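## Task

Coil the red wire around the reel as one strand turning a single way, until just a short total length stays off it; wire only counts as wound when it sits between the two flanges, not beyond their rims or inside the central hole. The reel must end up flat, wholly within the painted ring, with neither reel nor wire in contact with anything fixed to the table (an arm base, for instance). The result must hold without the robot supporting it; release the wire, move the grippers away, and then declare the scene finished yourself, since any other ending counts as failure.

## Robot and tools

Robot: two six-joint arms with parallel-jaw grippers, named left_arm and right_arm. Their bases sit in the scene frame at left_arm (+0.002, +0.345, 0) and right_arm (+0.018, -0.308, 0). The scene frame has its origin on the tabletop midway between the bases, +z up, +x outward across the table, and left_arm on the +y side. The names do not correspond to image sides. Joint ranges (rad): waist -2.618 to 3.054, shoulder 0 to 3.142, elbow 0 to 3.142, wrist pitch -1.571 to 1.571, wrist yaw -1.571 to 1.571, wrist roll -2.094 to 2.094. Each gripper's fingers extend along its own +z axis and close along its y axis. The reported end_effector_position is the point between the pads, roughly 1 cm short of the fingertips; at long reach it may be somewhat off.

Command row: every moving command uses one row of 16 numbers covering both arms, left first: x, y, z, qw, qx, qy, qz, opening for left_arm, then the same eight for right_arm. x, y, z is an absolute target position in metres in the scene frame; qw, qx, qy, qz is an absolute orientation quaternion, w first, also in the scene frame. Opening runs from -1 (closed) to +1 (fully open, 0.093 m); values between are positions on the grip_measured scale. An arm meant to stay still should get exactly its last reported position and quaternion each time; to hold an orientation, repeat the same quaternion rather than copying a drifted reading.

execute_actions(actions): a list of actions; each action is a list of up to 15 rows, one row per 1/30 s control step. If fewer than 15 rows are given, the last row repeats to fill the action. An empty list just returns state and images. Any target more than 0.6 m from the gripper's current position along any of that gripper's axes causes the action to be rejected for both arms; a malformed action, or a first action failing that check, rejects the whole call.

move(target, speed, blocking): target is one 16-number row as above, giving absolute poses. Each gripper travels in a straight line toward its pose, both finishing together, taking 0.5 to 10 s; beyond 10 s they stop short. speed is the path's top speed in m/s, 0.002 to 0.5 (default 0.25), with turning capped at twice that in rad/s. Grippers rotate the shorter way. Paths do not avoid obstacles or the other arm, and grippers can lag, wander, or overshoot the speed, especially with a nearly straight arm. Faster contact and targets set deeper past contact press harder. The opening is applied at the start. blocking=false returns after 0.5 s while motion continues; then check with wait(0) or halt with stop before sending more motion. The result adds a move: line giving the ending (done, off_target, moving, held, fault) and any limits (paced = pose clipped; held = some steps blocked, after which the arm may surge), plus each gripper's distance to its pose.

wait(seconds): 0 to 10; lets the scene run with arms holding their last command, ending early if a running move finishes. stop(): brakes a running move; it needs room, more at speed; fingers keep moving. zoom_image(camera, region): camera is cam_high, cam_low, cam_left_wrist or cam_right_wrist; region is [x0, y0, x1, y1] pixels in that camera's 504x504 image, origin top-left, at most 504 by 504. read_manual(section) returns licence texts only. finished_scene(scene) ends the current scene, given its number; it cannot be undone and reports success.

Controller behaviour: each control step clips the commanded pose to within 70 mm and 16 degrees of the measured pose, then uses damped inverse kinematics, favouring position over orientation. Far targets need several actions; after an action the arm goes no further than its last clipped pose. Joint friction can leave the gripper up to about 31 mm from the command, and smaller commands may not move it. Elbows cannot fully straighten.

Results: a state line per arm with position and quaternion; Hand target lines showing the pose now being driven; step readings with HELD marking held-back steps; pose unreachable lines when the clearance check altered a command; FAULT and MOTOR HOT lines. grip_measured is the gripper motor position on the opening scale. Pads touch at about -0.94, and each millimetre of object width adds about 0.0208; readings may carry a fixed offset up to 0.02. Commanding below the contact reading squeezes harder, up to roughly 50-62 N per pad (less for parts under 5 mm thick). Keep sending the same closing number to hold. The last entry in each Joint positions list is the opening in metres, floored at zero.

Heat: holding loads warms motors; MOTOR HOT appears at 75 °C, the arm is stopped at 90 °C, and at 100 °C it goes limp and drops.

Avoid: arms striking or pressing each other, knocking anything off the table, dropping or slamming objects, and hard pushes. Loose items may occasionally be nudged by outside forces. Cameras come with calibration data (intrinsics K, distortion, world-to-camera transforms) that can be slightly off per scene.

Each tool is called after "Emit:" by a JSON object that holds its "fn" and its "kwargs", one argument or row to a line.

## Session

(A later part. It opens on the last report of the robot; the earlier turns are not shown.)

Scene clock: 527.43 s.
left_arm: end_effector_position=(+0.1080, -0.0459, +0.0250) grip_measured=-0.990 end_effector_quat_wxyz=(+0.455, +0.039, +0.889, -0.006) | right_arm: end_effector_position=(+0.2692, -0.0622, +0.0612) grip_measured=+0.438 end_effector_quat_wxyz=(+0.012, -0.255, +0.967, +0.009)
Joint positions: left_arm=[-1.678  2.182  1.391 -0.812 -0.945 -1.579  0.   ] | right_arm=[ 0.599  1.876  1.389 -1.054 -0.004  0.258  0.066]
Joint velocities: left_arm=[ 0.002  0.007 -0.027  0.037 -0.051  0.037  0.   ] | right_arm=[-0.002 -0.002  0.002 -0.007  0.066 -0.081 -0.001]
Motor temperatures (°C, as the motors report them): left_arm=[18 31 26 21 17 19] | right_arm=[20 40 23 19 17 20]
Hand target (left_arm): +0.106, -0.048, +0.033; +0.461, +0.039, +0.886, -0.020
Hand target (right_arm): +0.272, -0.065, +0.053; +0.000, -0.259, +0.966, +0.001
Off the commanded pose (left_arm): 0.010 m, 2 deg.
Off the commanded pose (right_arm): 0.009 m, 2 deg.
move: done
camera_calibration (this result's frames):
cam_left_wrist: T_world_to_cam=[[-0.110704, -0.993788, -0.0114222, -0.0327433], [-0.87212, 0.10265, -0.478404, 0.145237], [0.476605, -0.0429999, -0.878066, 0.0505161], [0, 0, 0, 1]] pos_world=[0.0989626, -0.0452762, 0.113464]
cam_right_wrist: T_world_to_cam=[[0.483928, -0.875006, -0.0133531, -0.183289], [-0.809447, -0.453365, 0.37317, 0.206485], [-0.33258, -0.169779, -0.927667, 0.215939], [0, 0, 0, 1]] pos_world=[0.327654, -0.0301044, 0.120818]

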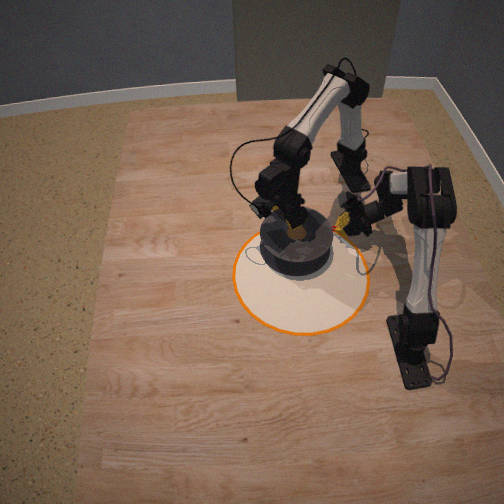

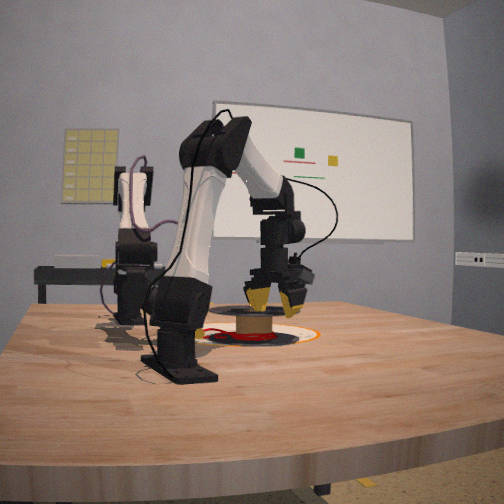

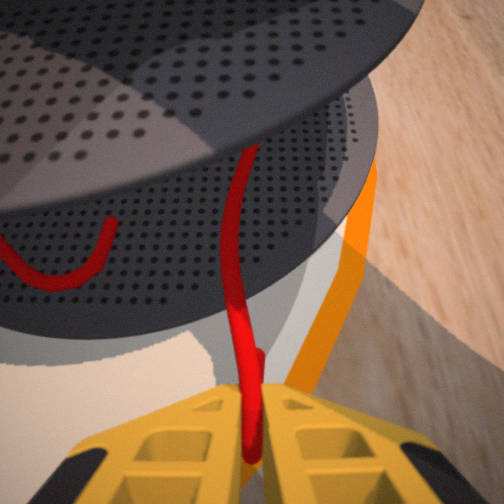

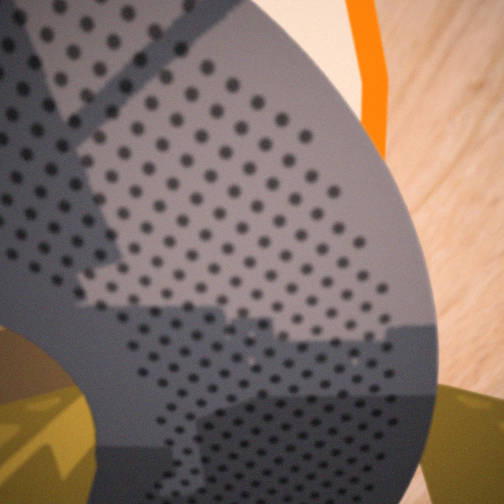

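Emit:
{"fn": "move", "kwargs": {
  "target": [0.124,-0.03,0.038,0.497,0.09,0.861,-0.052,-1,0.297,-0.030,0.053,0,-0.574,0.819,0,0.42],
  "speed": 0.15
}}

Emit:
{"fn": "zoom_image", "kwargs": {
  "camera": "cam_low",
  "region": [170,290,330,370]
}}

Scene clock: 530.90 s.
left_arm: end_effector_position=(+0.1214, -0.0310, +0.0294) grip_measured=-0.990 end_effector_quat_wxyz=(+0.491, +0.099, +0.864, -0.043) | right_arm: end_effector_position=(+0.2928, -0.0306, +0.0611) grip_measured=+0.438 end_effector_quat_wxyz=(+0.004, -0.561, +0.828, +0.019)
Joint positions: left_arm=[-1.663  2.032  1.096 -0.41  -1.016 -1.283  0.   ] | right_arm=[ 0.602  2.037  1.613 -1.133 -0.035 -0.416  0.066]
Joint velocities: left_arm=[ 0.017 -0.012  0.007  0.007  0.037  0.007  0.   ] | right_arm=[-0.002 -0.002 -0.012 -0.022 -0.022 -0.007 -0.   ]
Motor temperatures (°C, as the motors report them): left_arm=[18 32 26 21 17 19] | right_arm=[20 40 24 19 17 20]
Hand target (left_arm): +0.124, -0.030, +0.037; +0.497, +0.091, +0.861, -0.053
Hand target (right_arm): +0.297, -0.030, +0.052; -0.000, -0.574, +0.819, +0.000
Off the commanded pose (left_arm): 0.009 m, 2 deg.
Off the commanded pose (right_arm): 0.009 m, 3 deg.
move: off_target (right_arm)
camera_calibration (this result's frames):
cam_left_wrist: T_world_to_cam=[[-0.249003, -0.968438, -0.0111524, 0.0010894], [-0.805929, 0.213577, -0.552145, 0.155164], [0.5371, -0.128498, -0.833674, 0.037349], [0, 0, 0, 1]] pos_world=[0.105262, -0.0272852, 0.116822]
cam_right_wrist: T_world_to_cam=[[0.924832, -0.379344, -0.0279792, -0.280142], [-0.342374, -0.862232, 0.373276, 0.0905975], [-0.165725, -0.335638, -0.927298, 0.175095], [0, 0, 0, 1]] pos_world=[0.31912, 0.0306146, 0.120709]

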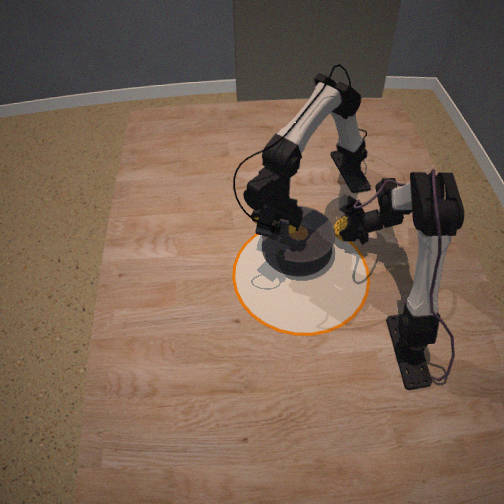

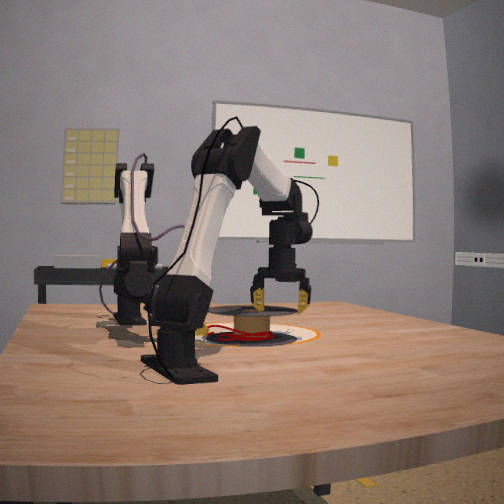

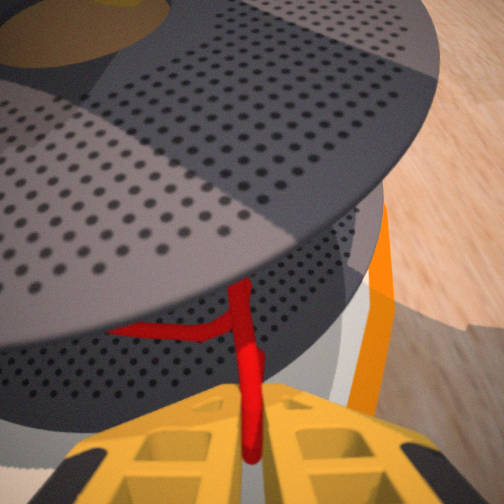

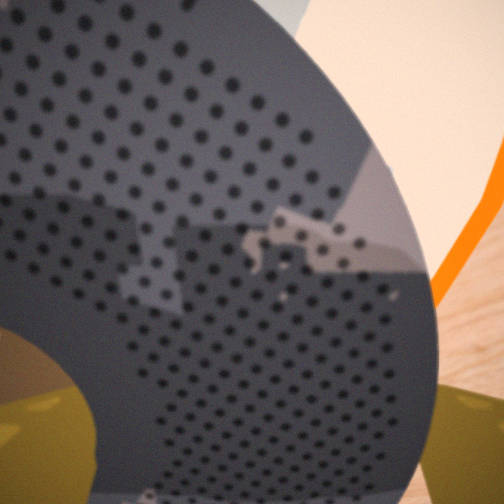

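Region (170, 290, 330, 370) of cam_low's 504x504 image, scaled by 3.150, with more detail than that image has.

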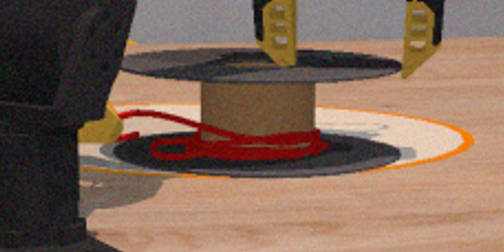

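Emit:
{"fn": "move", "kwargs": {
  "target": [0.147,-0.02,0.034,0.497,0.09,0.861,-0.052,-1,0.298,0.0,0.053,0,-0.755,0.656,0,0.42],
  "speed": 0.12
}}

Emit:
{"fn": "zoom_image", "kwargs": {
  "camera": "cam_low",
  "region": [170,290,330,370]
}}

Scene clock: 534.00 s.
left_arm: end_effector_position=(+0.1397, -0.0258, +0.0273) grip_measured=-0.990 end_effector_quat_wxyz=(+0.493, +0.100, +0.862, -0.052) | right_arm: end_effector_position=(+0.2921, -0.0013, +0.0612) grip_measured=+0.438 end_effector_quat_wxyz=(+0.002, -0.736, +0.677, +0.025)
Joint positions: left_arm=[-1.611  1.997  1.01  -0.247 -1.003 -1.166  0.   ] | right_arm=[ 0.648  2.13   1.754 -1.191 -0.05  -0.833  0.066]
Joint velocities: left_arm=[-0.017  0.017 -0.012  0.007  0.007 -0.007  0.   ] | right_arm=[-0.012  0.007 -0.012  0.022 -0.007  0.007  0.001]
Motor temperatures (°C, as the motors report them): left_arm=[18 32 26 21 17 19] | right_arm=[20 40 24 19 18 20]
Hand target (left_arm): +0.147, -0.021, +0.034; +0.497, +0.090, +0.861, -0.052
Hand target (right_arm): +0.298, -0.000, +0.053; +0.000, +0.755, -0.656, +0.000
Off the commanded pose (left_arm): 0.012 m, 1 deg.
Off the commanded pose (right_arm): 0.010 m, 4 deg.
move: off_target (left_arm, right_arm)
camera_calibration (this result's frames):
cam_left_wrist: T_world_to_cam=[[-0.259728, -0.96568, 0.00161622, 0.0119268], [-0.801423, 0.214616, -0.558266, 0.167117], [0.538759, -0.146293, -0.829661, 0.0256264], [0, 0, 0, 1]] pos_world=[0.123223, -0.0205996, 0.114538]
cam_right_wrist: T_world_to_cam=[[0.996716, 0.0742536, -0.0323173, -0.28848], [0.0809198, -0.928787, 0.361672, -0.00738091], [-0.00316043, -0.363099, -0.931745, 0.137583], [0, 0, 0, 1]] pos_world=[0.288564, 0.0645218, 0.121539]

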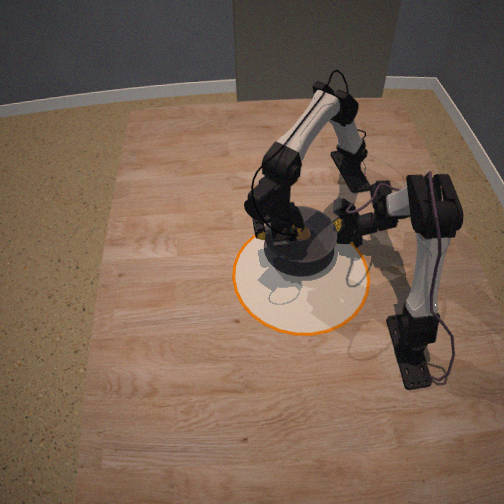

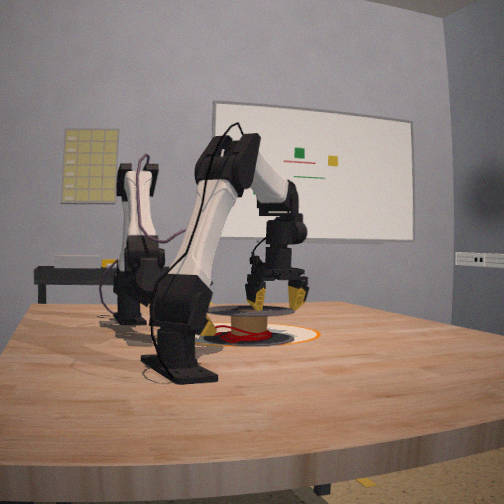

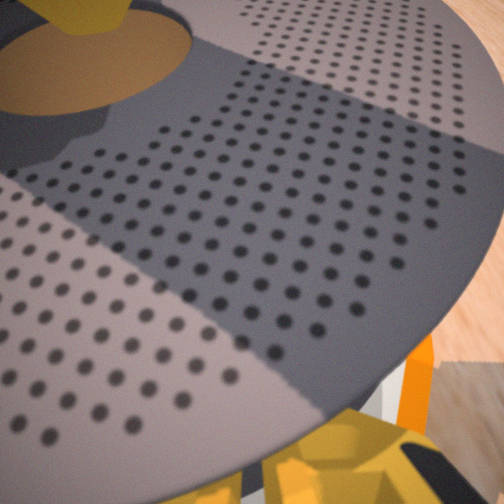

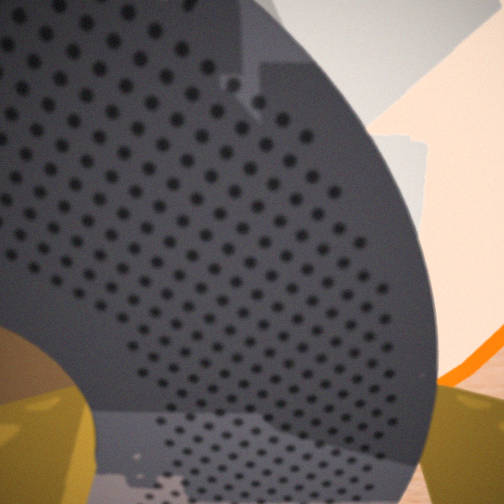

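Region (170, 290, 330, 370) of cam_low's 504x504 image, scaled by 3.150, with more detail than that image has.

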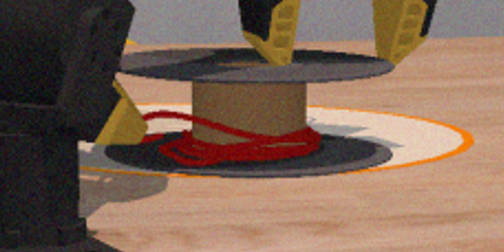

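Emit:
{"fn": "move", "kwargs": {
  "target": [0.148,-0.02,0.03,0.497,0.09,0.861,-0.052,-1,0.290,0.015,0.053,0,-0.819,0.574,0,0.42],
  "speed": 0.08
}}

Emit:
{"fn": "zoom_image", "kwargs": {
  "camera": "cam_low",
  "region": [170,290,330,370]
}}

Scene clock: 536.67 s.
left_arm: end_effector_position=(+0.1386, -0.0327, +0.0282) grip_measured=-0.990 end_effector_quat_wxyz=(+0.491, +0.095, +0.863, -0.069) | right_arm: end_effector_position=(+0.2892, +0.0193, +0.0661) grip_measured=+0.438 end_effector_quat_wxyz=(-0.021, +0.792, -0.610, -0.028)
Joint positions: left_arm=[-1.611  1.997  1.01  -0.206 -0.992 -1.158  0.   ] | right_arm=[ 0.682  2.149  1.803 -1.185 -0.059 -0.972  0.066]
Joint velocities: left_arm=[ 0.007 -0.002 -0.012  0.022 -0.007  0.051  0.   ] | right_arm=[-0.002  0.012  0.012  0.051 -0.022  0.051 -0.001]
Motor temperatures (°C, as the motors report them): left_arm=[18 33 26 21 17 19] | right_arm=[20 40 24 19 18 20]
Hand target (left_arm): +0.148, -0.021, +0.030; +0.497, +0.090, +0.861, -0.052
Hand target (right_arm): +0.290, +0.015, +0.053; -0.000, +0.818, -0.575, -0.000
Off the commanded pose (left_arm): 0.016 m, 2 deg.
Off the commanded pose (right_arm): 0.014 m, 7 deg.
move: off_target (left_arm, right_arm)
camera_calibration (this result's frames):
cam_left_wrist: T_world_to_cam=[[-0.267086, -0.962958, 0.0371026, 0.00509573], [-0.804774, 0.201702, -0.558261, 0.16833], [0.530098, -0.178963, -0.828835, 0.0261017], [0, 0, 0, 1]] pos_world=[0.122992, -0.0243743, 0.115417]
cam_right_wrist: T_world_to_cam=[[0.969378, 0.245558, -0.00264847, -0.28436], [0.232473, -0.914139, 0.332124, -0.0319725], [0.0791347, -0.322569, -0.943232, 0.125806], [0, 0, 0, 1]] pos_world=[0.273129, 0.0811807, 0.12853]

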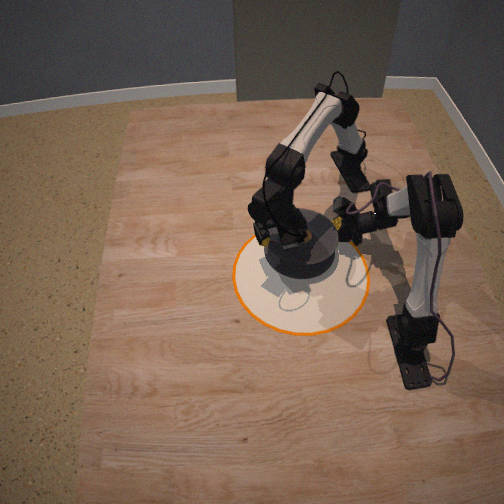

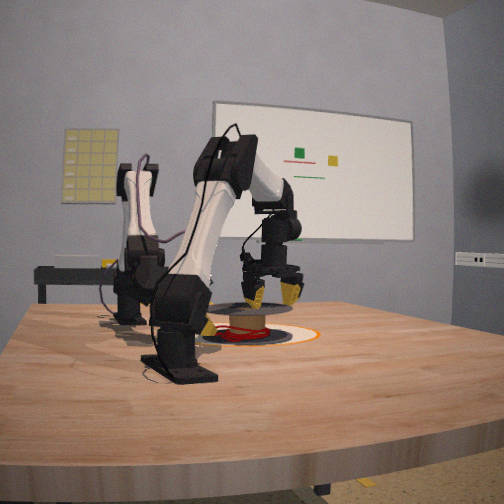

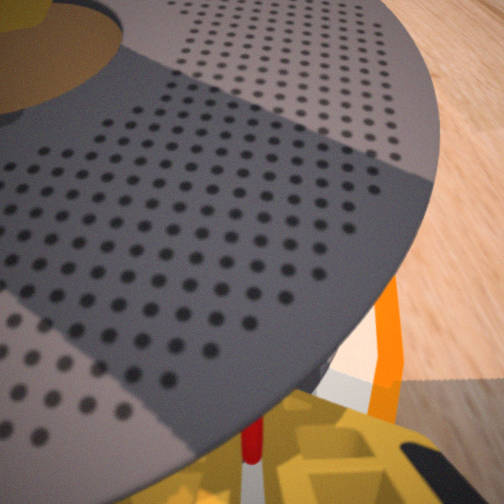

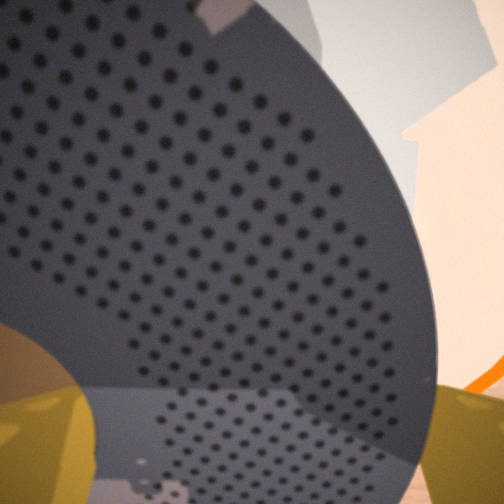

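Region (170, 290, 330, 370) of cam_low's 504x504 image, scaled by 3.150, with more detail than that image has.

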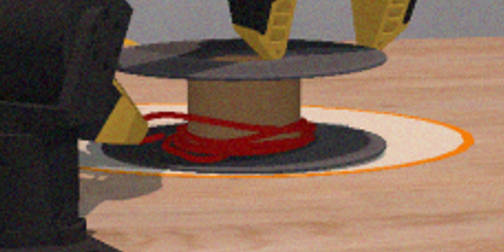

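Emit:
{"fn": "move", "kwargs": {
  "target": [0.147,-0.02,0.03,0.497,0.09,0.861,-0.052,-1,0.296,0.0,0.052,0,-0.745,0.667,0,0.42],
  "speed": 0.08
}}

Emit:
{"fn": "zoom_image", "kwargs": {
  "camera": "cam_low",
  "region": [170,290,330,370]
}}

Scene clock: 539.70 s.
left_arm: end_effector_position=(+0.1401, -0.0289, +0.0260) grip_measured=-0.990 end_effector_quat_wxyz=(+0.490, +0.096, +0.864, -0.062) | right_arm: end_effector_position=(+0.2919, +0.0038, +0.0621) grip_measured=+0.438 end_effector_quat_wxyz=(-0.000, +0.751, -0.660, -0.017)
Joint positions: left_arm=[-1.606  1.997  1.003 -0.213 -0.991 -1.158  0.   ] | right_arm=[ 0.663  2.149  1.789 -1.211 -0.034 -0.862  0.066]
Joint velocities: left_arm=[-0.002 -0.002 -0.007  0.051 -0.051  0.022  0.   ] | right_arm=[-0.007  0.002  0.002 -0.007 -0.022  0.007 -0.001]
Motor temperatures (°C, as the motors report them): left_arm=[18 33 26 21 17 19] | right_arm=[20 40 24 19 18 20]
Hand target (left_arm): +0.147, -0.020, +0.030; +0.497, +0.090, +0.861, -0.052
Hand target (right_arm): +0.296, -0.000, +0.053; +0.001, +0.745, -0.667, -0.001
Off the commanded pose (left_arm): 0.012 m, 2 deg.
Off the commanded pose (right_arm): 0.012 m, 2 deg.
move: off_target (left_arm, right_arm)
camera_calibration (this result's frames):
cam_left_wrist: T_world_to_cam=[[-0.263414, -0.964372, 0.0244725, 0.00897897], [-0.806062, 0.206093, -0.554788, 0.167756], [0.529979, -0.165865, -0.831632, 0.0246049], [0, 0, 0, 1]] pos_world=[0.124547, -0.0218331, 0.113311]
cam_right_wrist: T_world_to_cam=[[0.992791, 0.117477, -0.0237816, -0.288156], [0.117795, -0.919622, 0.374727, -0.0145984], [0.0221515, -0.374826, -0.92683, 0.132707], [0, 0, 0, 1]] pos_world=[0.284859, 0.0701689, 0.121615]

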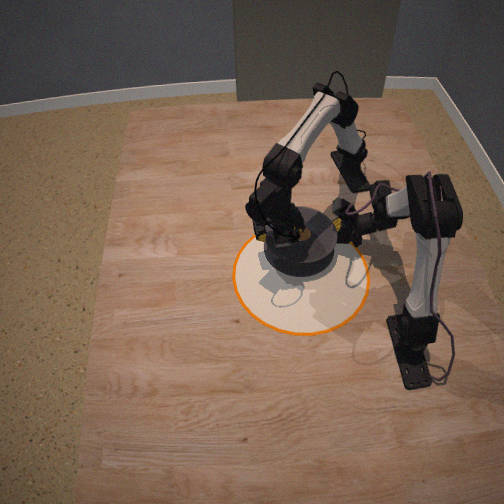

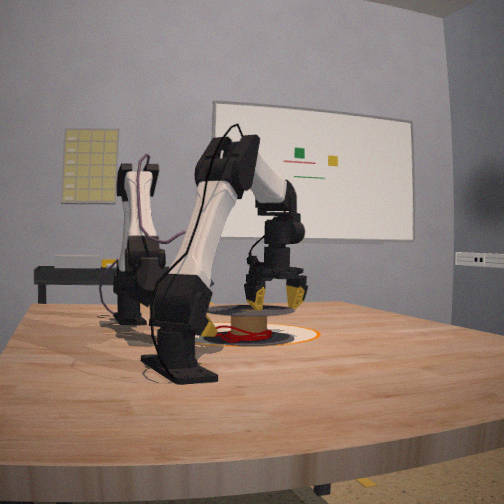

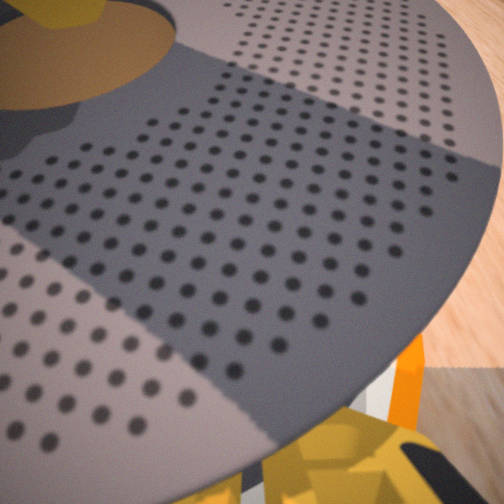

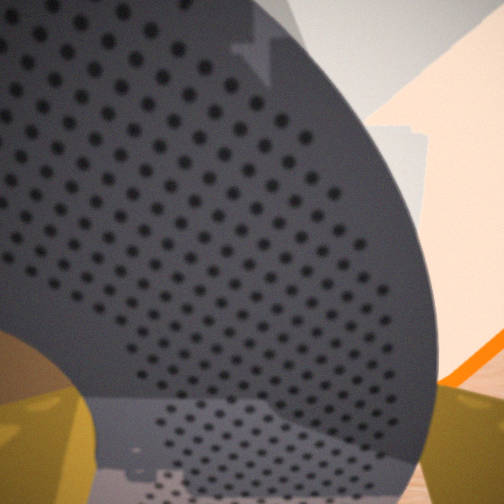

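Region (170, 290, 330, 370) of cam_low's 504x504 image, scaled by 3.150, with more detail than that image has.

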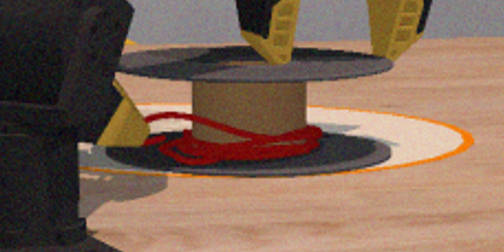

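Flat again. Release gently.

Emit:
{"fn": "move", "kwargs": {
  "target": [0.143,-0.026,0.028,0.497,0.09,0.861,-0.06,-0.6,0.296,0.0,0.052,0,-0.745,0.667,0,0.42],
  "speed": 0.05
}}

Emit:
{"fn": "zoom_image", "kwargs": {
  "camera": "cam_low",
  "region": [170,290,330,370]
}}

Scene clock: 540.70 s.
left_arm: end_effector_position=(+0.1386, -0.0297, +0.0253) grip_measured=-0.603 end_effector_quat_wxyz=(+0.488, +0.097, +0.865, -0.065) | right_arm: end_effector_position=(+0.2914, +0.0038, +0.0622) grip_measured=+0.438 end_effector_quat_wxyz=(+0.001, +0.746, -0.665, -0.018)
Joint positions: left_arm=[-1.609  1.997  1.003 -0.211 -0.986 -1.161  0.016] | right_arm=[ 0.663  2.149  1.789 -1.212 -0.036 -0.848  0.066]
Joint velocities: left_arm=[ 0.027  0.002 -0.007  0.022  0.022 -0.007 -0.001] | right_arm=[-0.012 -0.007  0.007 -0.037 -0.022 -0.037 -0.001]
Motor temperatures (°C, as the motors report them): left_arm=[18 33 26 21 17 19] | right_arm=[20 40 24 19 18 20]
Hand target (left_arm): +0.143, -0.026, +0.028; +0.497, +0.090, +0.861, -0.060
Hand target (right_arm): +0.296, -0.000, +0.052; +0.001, +0.745, -0.667, -0.000
Off the commanded pose (left_arm): 0.006 m, 2 deg.
Off the commanded pose (right_arm): 0.012 m, 2 deg.
move: off_target (right_arm)
camera_calibration (this result's frames):
cam_left_wrist: T_world_to_cam=[[-0.266355, -0.963423, 0.0295119, 0.00813655], [-0.808468, 0.206635, -0.551073, 0.166592], [0.524819, -0.170641, -0.833935, 0.0253311], [0, 0, 0, 1]] pos_world=[0.123557, -0.0222621, 0.112689]
cam_right_wrist: T_world_to_cam=[[0.9942, 0.104227, -0.0265031, -0.287884], [0.106551, -0.921241, 0.374114, -0.0111795], [0.0145769, -0.374768, -0.927004, 0.134968], [0, 0, 0, 1]] pos_world=[0.285438, 0.0702879, 0.121668]

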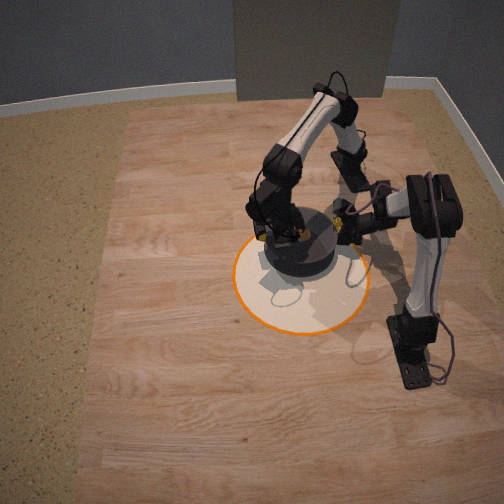

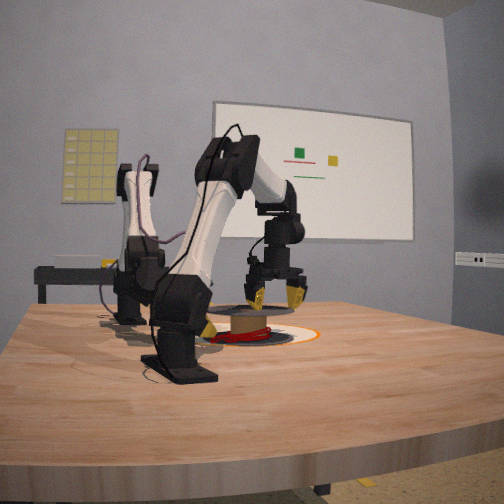

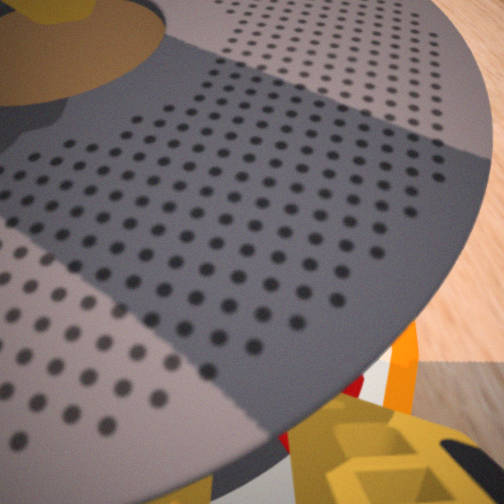

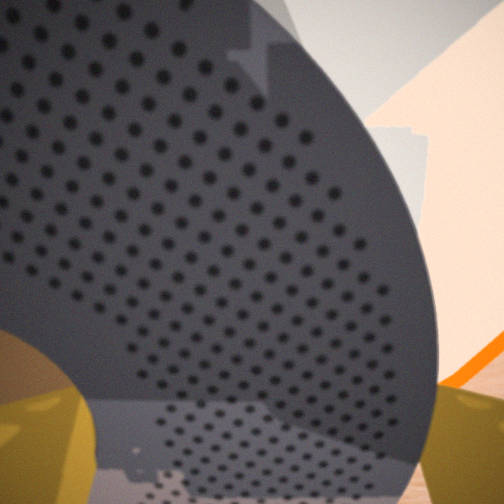

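Region (170, 290, 330, 370) of cam_low's 504x504 image, scaled by 3.150, with more detail than that image has.

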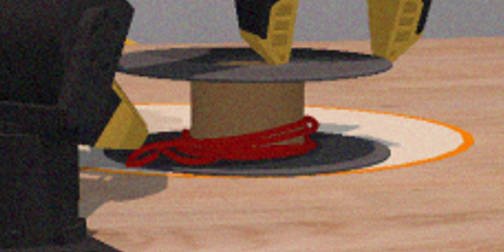

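Emit:
{"fn": "move", "kwargs": {
  "target": [0.098,-0.02,0.04,0.497,0.09,0.861,-0.06,-0.6,0.296,0.0,0.052,0,-0.745,0.667,0,0.42],
  "speed": 0.08
}}

Emit:
{"fn": "zoom_image", "kwargs": {
  "camera": "cam_low",
  "region": [170,290,330,370]
}}

Scene clock: 542.43 s.
left_arm: end_effector_position=(+0.0996, -0.0150, +0.0314) grip_measured=-0.602 end_effector_quat_wxyz=(+0.491, +0.094, +0.864, -0.053) | right_arm: end_effector_position=(+0.2909, +0.0037, +0.0622) grip_measured=+0.438 end_effector_quat_wxyz=(+0.001, +0.746, -0.666, -0.019)
Joint positions: left_arm=[-1.731  1.997  1.054 -0.491 -1.028 -1.41   0.016] | right_arm=[ 0.663  2.149  1.789 -1.213 -0.038 -0.848  0.066]
Joint velocities: left_arm=[-0.022 -0.017  0.012 -0.022  0.007  0.022  0.   ] | right_arm=[-0.007 -0.002 -0.027 -0.037  0.022  0.095  0.   ]
Motor temperatures (°C, as the motors report them): left_arm=[18 33 26 21 17 19] | right_arm=[20 41 24 19 18 20]
Hand target (left_arm): +0.099, -0.019, +0.040; +0.497, +0.090, +0.861, -0.059
Hand target (right_arm): +0.296, -0.000, +0.052; +0.001, +0.745, -0.667, -0.000
Off the commanded pose (left_arm): 0.010 m, 1 deg.
Off the commanded pose (right_arm): 0.012 m, 2 deg.
move: off_target (right_arm)
camera_calibration (this result's frames):
cam_left_wrist: T_world_to_cam=[[-0.25031, -0.968114, 0.01003, 0.0106595], [-0.806762, 0.202842, -0.554968, 0.135232], [0.535238, -0.147006, -0.831811, 0.0526329], [0, 0, 0, 1]] pos_world=[0.083597, -0.00937377, 0.118723]
cam_right_wrist: T_world_to_cam=[[0.994181, 0.103841, -0.0286673, -0.287296], [0.107007, -0.921237, 0.373995, -0.0113562], [0.0124268, -0.374886, -0.926987, 0.13557], [0, 0, 0, 1]] pos_world=[0.285154, 0.0701949, 0.121683]

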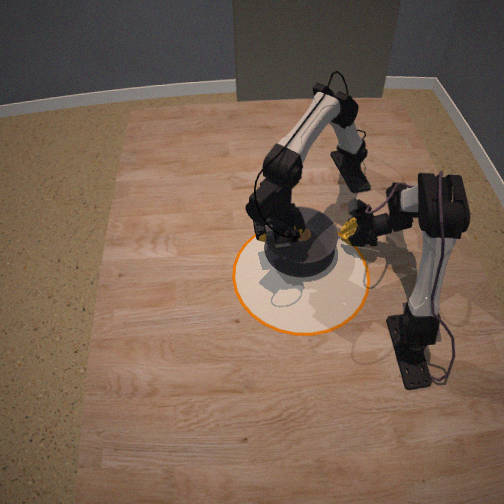

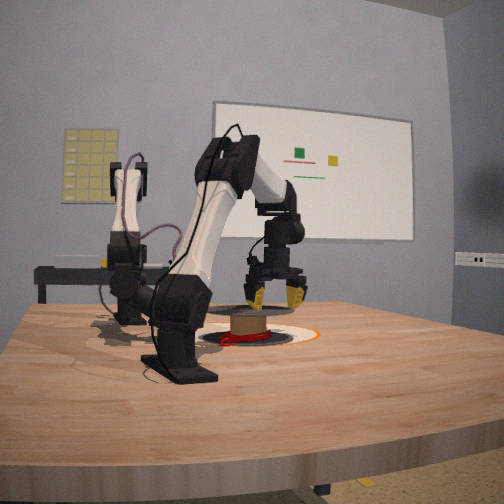

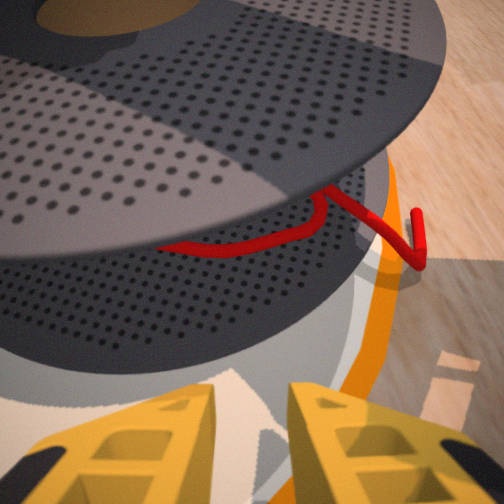

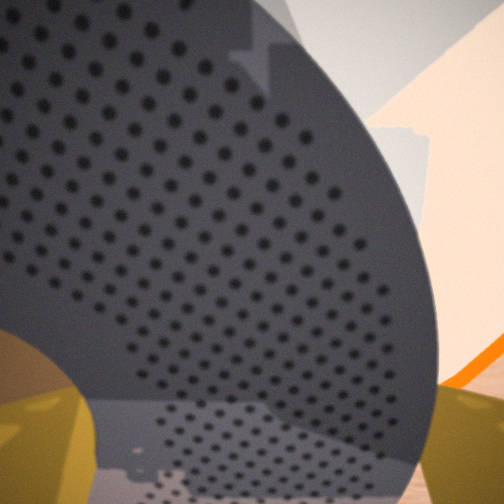

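Region (170, 290, 330, 370) of cam_low's 504x504 image, scaled by 3.150, with more detail than that image has.

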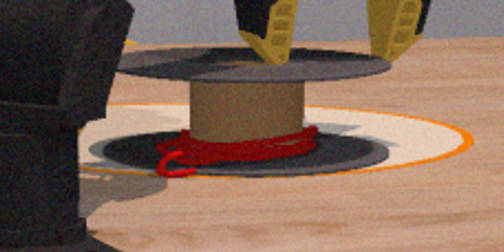

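Emit:
{"fn": "move", "kwargs": {
  "target": [0.07,-0.02,0.06,0.497,0.09,0.861,-0.06,-0.6,0.292,0.004,0.098,0,-0.745,0.667,0,1],
  "speed": 0.2
}}

Emit:
{"fn": "move", "kwargs": {
  "target": [0.07,-0.02,0.06,0.497,0.09,0.861,-0.06,-0.6,0.264,-0.059,0.094,0,-0.301,0.954,0,1],
  "speed": 0.4
}}

Scene clock: 547.47 s.
left_arm: end_effector_position=(+0.0713, -0.0160, +0.0519) grip_measured=-0.602 end_effector_quat_wxyz=(+0.492, +0.093, +0.864, -0.053) | right_arm: end_effector_position=(+0.2945, +0.0012, +0.0911) grip_measured=+0.990 end_effector_quat_wxyz=(+0.004, +0.742, -0.670, -0.006)
Joint positions: left_arm=[-1.815  1.997  1.159 -0.734 -1.035 -1.573  0.016] | right_arm=[ 0.663  2.149  1.904 -1.334 -0.012 -0.836  0.093]
Joint velocities: left_arm=[-0.007 -0.017 -0.002 -0.095 -0.051 -0.051  0.   ] | right_arm=[ 0.002  0.002 -0.022 -0.037  0.037  0.037  0.   ]
Motor temperatures (°C, as the motors report them): left_arm=[18 33 26 21 17 19] | right_arm=[20 41 24 19 18 20]
Hand target (left_arm): +0.070, -0.019, +0.060; +0.497, +0.090, +0.861, -0.060
Hand target (right_arm): +0.293, +0.005, +0.098; -0.000, +0.745, -0.667, -0.000
Off the commanded pose (left_arm): 0.009 m, 1 deg.
Off the commanded pose (right_arm): 0.008 m, 1 deg.
move: done
camera_calibration (this result's frames):
cam_left_wrist: T_world_to_cam=[[-0.249507, -0.968298, 0.0120488, 0.00225739], [-0.806507, 0.200899, -0.556045, 0.123991], [0.535997, -0.148455, -0.831065, 0.0846068], [0, 0, 0, 1]] pos_world=[0.0552135, -0.0101634, 0.139231]
cam_right_wrist: T_world_to_cam=[[0.9957, 0.0913629, -0.0153267, -0.291415], [0.0899622, -0.914111, 0.395358, -0.0218578], [0.0221108, -0.395037, -0.918399, 0.157826], [0, 0, 0, 1]] pos_world=[0.288638, 0.0689912, 0.149123]

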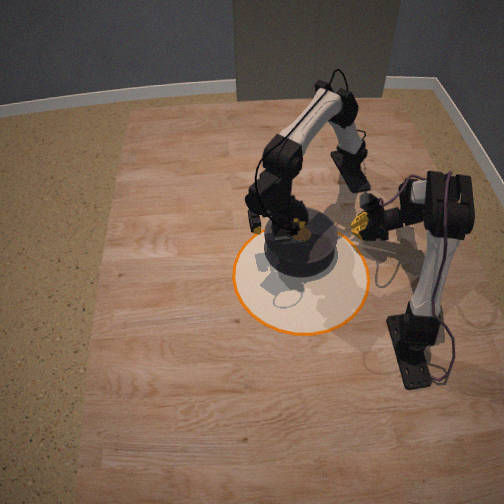

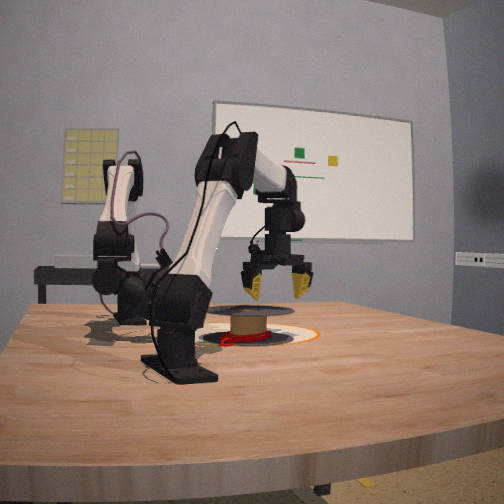

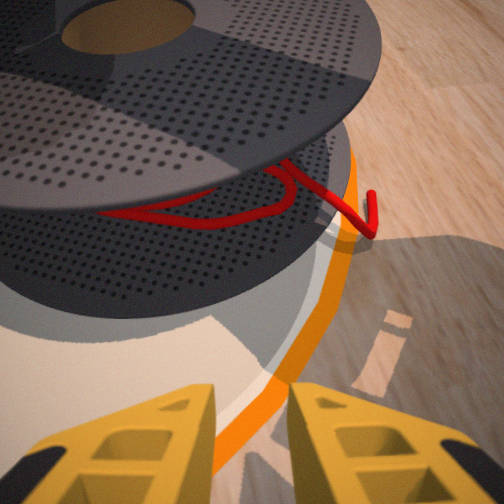

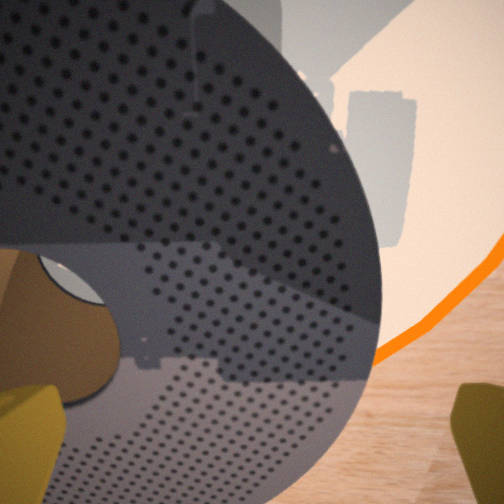

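Scene clock: 549.47 s.
left_arm: end_effector_position=(+0.0713, -0.0158, +0.0519) grip_measured=-0.602 end_effector_quat_wxyz=(+0.492, +0.093, +0.864, -0.053) | right_arm: end_effector_position=(+0.2616, -0.0545, +0.0946) grip_measured=+0.990 end_effector_quat_wxyz=(-0.008, -0.309, +0.951, +0.002)
Joint positions: left_arm=[-1.815  1.997  1.159 -0.735 -1.035 -1.574  0.016] | right_arm=[ 0.627  1.893  1.546 -1.236 -0.012  0.173  0.093]
Joint velocities: left_arm=[-0.027 -0.007  0.022  0.051  0.037  0.007 -0.   ] | right_arm=[-0.002 -0.012 -0.002 -0.022  0.081 -0.007  0.   ]
Motor temperatures (°C, as the motors report them): left_arm=[18 33 26 21 17 19] | right_arm=[20 42 24 19 18 20]
Hand target (left_arm): +0.070, -0.020, +0.060; +0.497, +0.090, +0.861, -0.060
Hand target (right_arm): +0.264, -0.059, +0.095; -0.001, -0.301, +0.954, +0.001
Off the commanded pose (left_arm): 0.009 m, 1 deg.
Off the commanded pose (right_arm): 0.005 m, 1 deg.
move: done
camera_calibration (this result's frames):
cam_left_wrist: T_world_to_cam=[[-0.248943, -0.96845, 0.0115075, 0.00248675], [-0.806559, 0.200722, -0.556034, 0.123985], [0.536181, -0.147702, -0.83108, 0.084614], [0, 0, 0, 1]] pos_world=[0.0552523, -0.0099806, 0.139232]
cam_right_wrist: T_world_to_cam=[[0.578485, -0.815622, -0.0107707, -0.194204], [-0.74069, -0.530778, 0.411891, 0.16546], [-0.341664, -0.230295, -0.91117, 0.243225], [0, 0, 0, 1]] pos_world=[0.318, -0.0145609, 0.151376]

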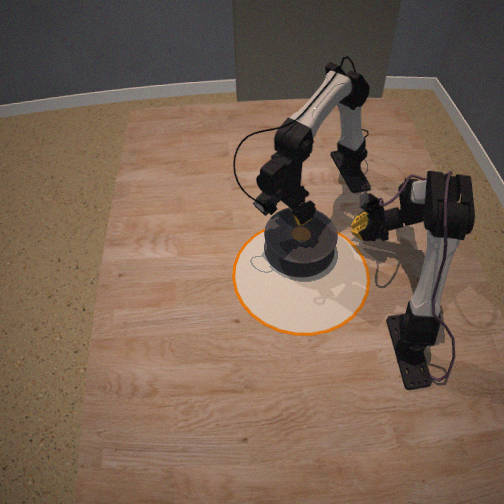

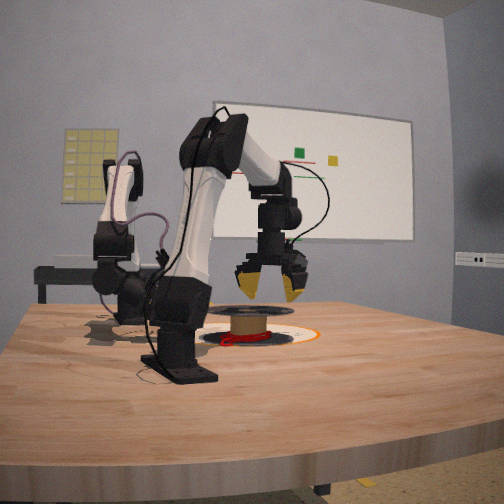

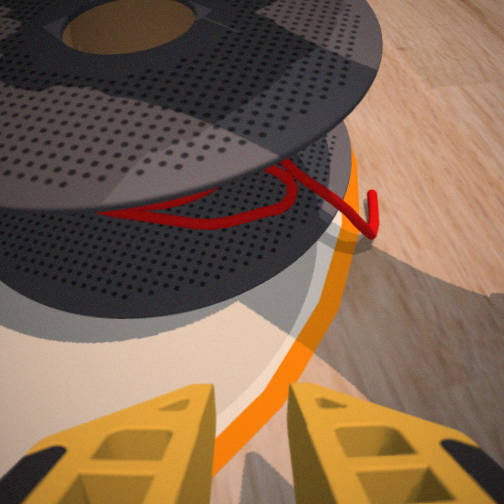

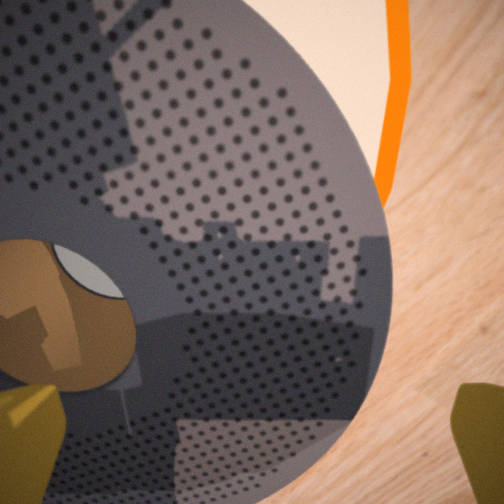

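Emit:
{"fn": "move", "kwargs": {
  "target": [0.07,-0.02,0.06,0.497,0.09,0.861,-0.06,-0.6,0.266,-0.058,0.046,0,-0.301,0.954,0,1],
  "speed": 0.15
}}

Emit:
{"fn": "move", "kwargs": {
  "target": [0.07,-0.02,0.06,0.497,0.09,0.861,-0.06,-0.6,0.266,-0.058,0.048,0,-0.301,0.954,0,0.42],
  "speed": 0.15
}}

Scene clock: 550.97 s.
left_arm: end_effector_position=(+0.0713, -0.0157, +0.0519) grip_measured=-0.602 end_effector_quat_wxyz=(+0.492, +0.093, +0.864, -0.053) | right_arm: end_effector_position=(+0.2634, -0.0527, +0.0564) grip_measured=+0.990 end_effector_quat_wxyz=(+0.006, -0.307, +0.952, +0.010)
Joint positions: left_arm=[-1.815  1.997  1.159 -0.736 -1.035 -1.574  0.016] | right_arm=[ 0.627  1.9    1.401 -1.053 -0.012  0.175  0.093]
Joint velocities: left_arm=[-0.017 -0.012 -0.022 -0.022  0.022  0.051 -0.001] | right_arm=[-0.012 -0.002 -0.007  0.051 -0.022 -0.037 -0.   ]
Motor temperatures (°C, as the motors report them): left_arm=[18 33 26 21 17 19] | right_arm=[20 42 24 19 18 20]
Hand target (left_arm): +0.070, -0.020, +0.060; +0.497, +0.090, +0.861, -0.060
Hand target (right_arm): +0.265, -0.059, +0.046; -0.000, -0.301, +0.954, +0.000
Off the commanded pose (left_arm): 0.009 m, 1 deg.
Off the commanded pose (right_arm): 0.012 m, 1 deg.
move: off_target (right_arm)
camera_calibration (this result's frames):
cam_left_wrist: T_world_to_cam=[[-0.248944, -0.968454, 0.0111263, 0.00256752], [-0.806513, 0.200929, -0.556025, 0.123984], [0.536249, -0.147393, -0.831091, 0.0846165], [0, 0, 0, 1]] pos_world=[0.0552582, -0.00995353, 0.139233]
cam_right_wrist: T_world_to_cam=[[0.576605, -0.816862, -0.0162038, -0.193481], [-0.750984, -0.537706, 0.38327, 0.18744], [-0.321792, -0.208827, -0.923494, 0.206027], [0, 0, 0, 1]] pos_world=[0.318624, -0.0142356, 0.115289]

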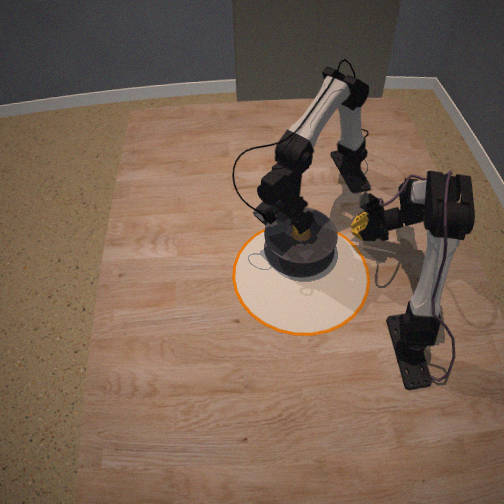

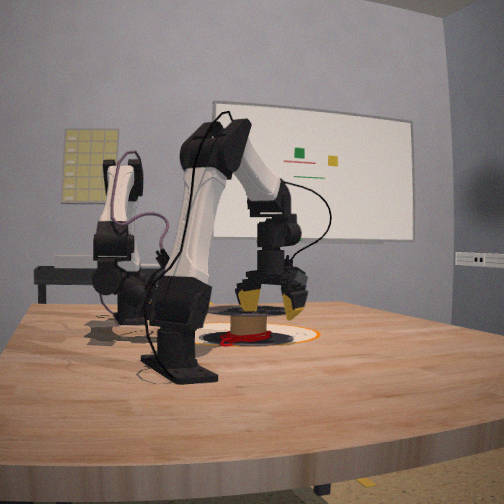

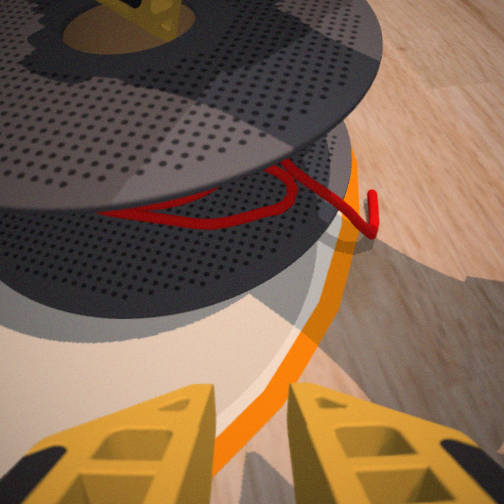

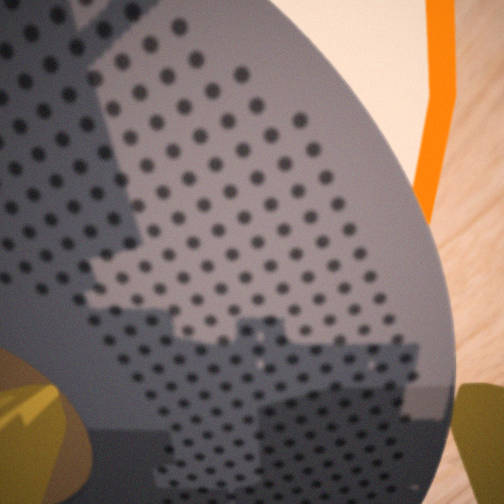

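Scene clock: 551.67 s.
left_arm: end_effector_position=(+0.0713, -0.0157, +0.0519) grip_measured=-0.602 end_effector_quat_wxyz=(+0.492, +0.093, +0.864, -0.053) | right_arm: end_effector_position=(+0.2635, -0.0528, +0.0564) grip_measured=+0.449 end_effector_quat_wxyz=(+0.006, -0.307, +0.952, +0.009)
Joint positions: left_arm=[-1.815  1.997  1.159 -0.736 -1.035 -1.574  0.016] | right_arm=[ 0.627  1.9    1.401 -1.053 -0.011  0.175  0.067]
Joint velocities: left_arm=[ 0.007 -0.002 -0.032  0.051  0.022 -0.095  0.   ] | right_arm=[-0.012  0.007  0.017 -0.066 -0.007 -0.066 -0.001]
Motor temperatures (°C, as the motors report them): left_arm=[18 33 26 21 17 19] | right_arm=[20 42 24 19 18 20]
Hand target (left_arm): +0.070, -0.020, +0.060; +0.497, +0.090, +0.861, -0.060
Hand target (right_arm): +0.266, -0.058, +0.048; -0.000, -0.301, +0.954, +0.000
Off the commanded pose (left_arm): 0.009 m, 1 deg.
Off the commanded pose (right_arm): 0.010 m, 1 deg.
move: done
camera_calibration (this result's frames):
cam_left_wrist: T_world_to_cam=[[-0.248944, -0.968454, 0.0111263, 0.00256752], [-0.806513, 0.200929, -0.556025, 0.123984], [0.536249, -0.147393, -0.831091, 0.0846165], [0, 0, 0, 1]] pos_world=[0.0552582, -0.00995353, 0.139233]
cam_right_wrist: T_world_to_cam=[[0.576602, -0.816879, -0.0154542, -0.193649], [-0.751201, -0.537491, 0.383145, 0.187538], [-0.321289, -0.209313, -0.923559, 0.205882], [0, 0, 0, 1]] pos_world=[0.318685, -0.0142946, 0.115297]

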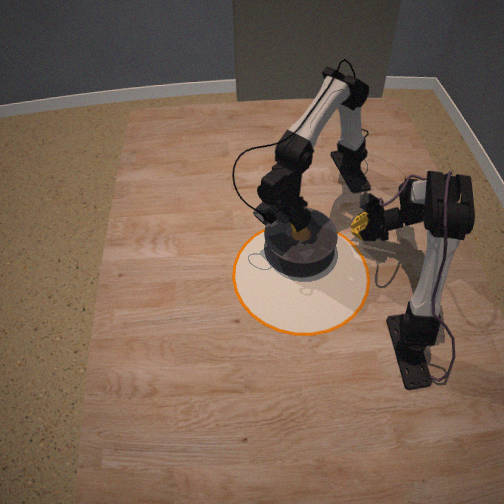

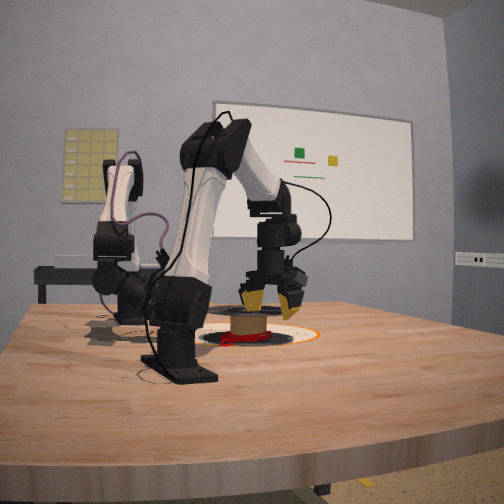

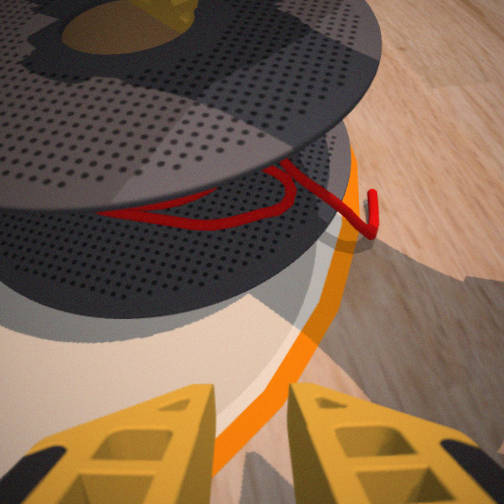

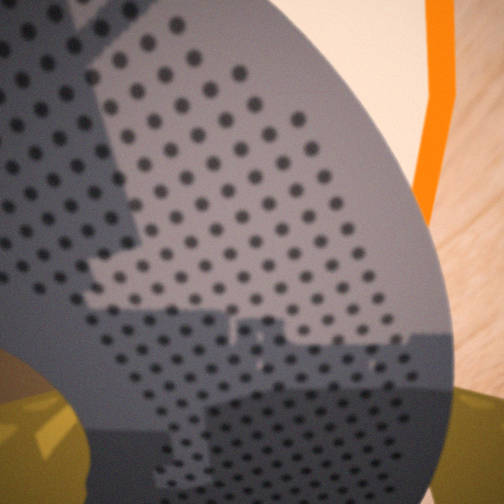

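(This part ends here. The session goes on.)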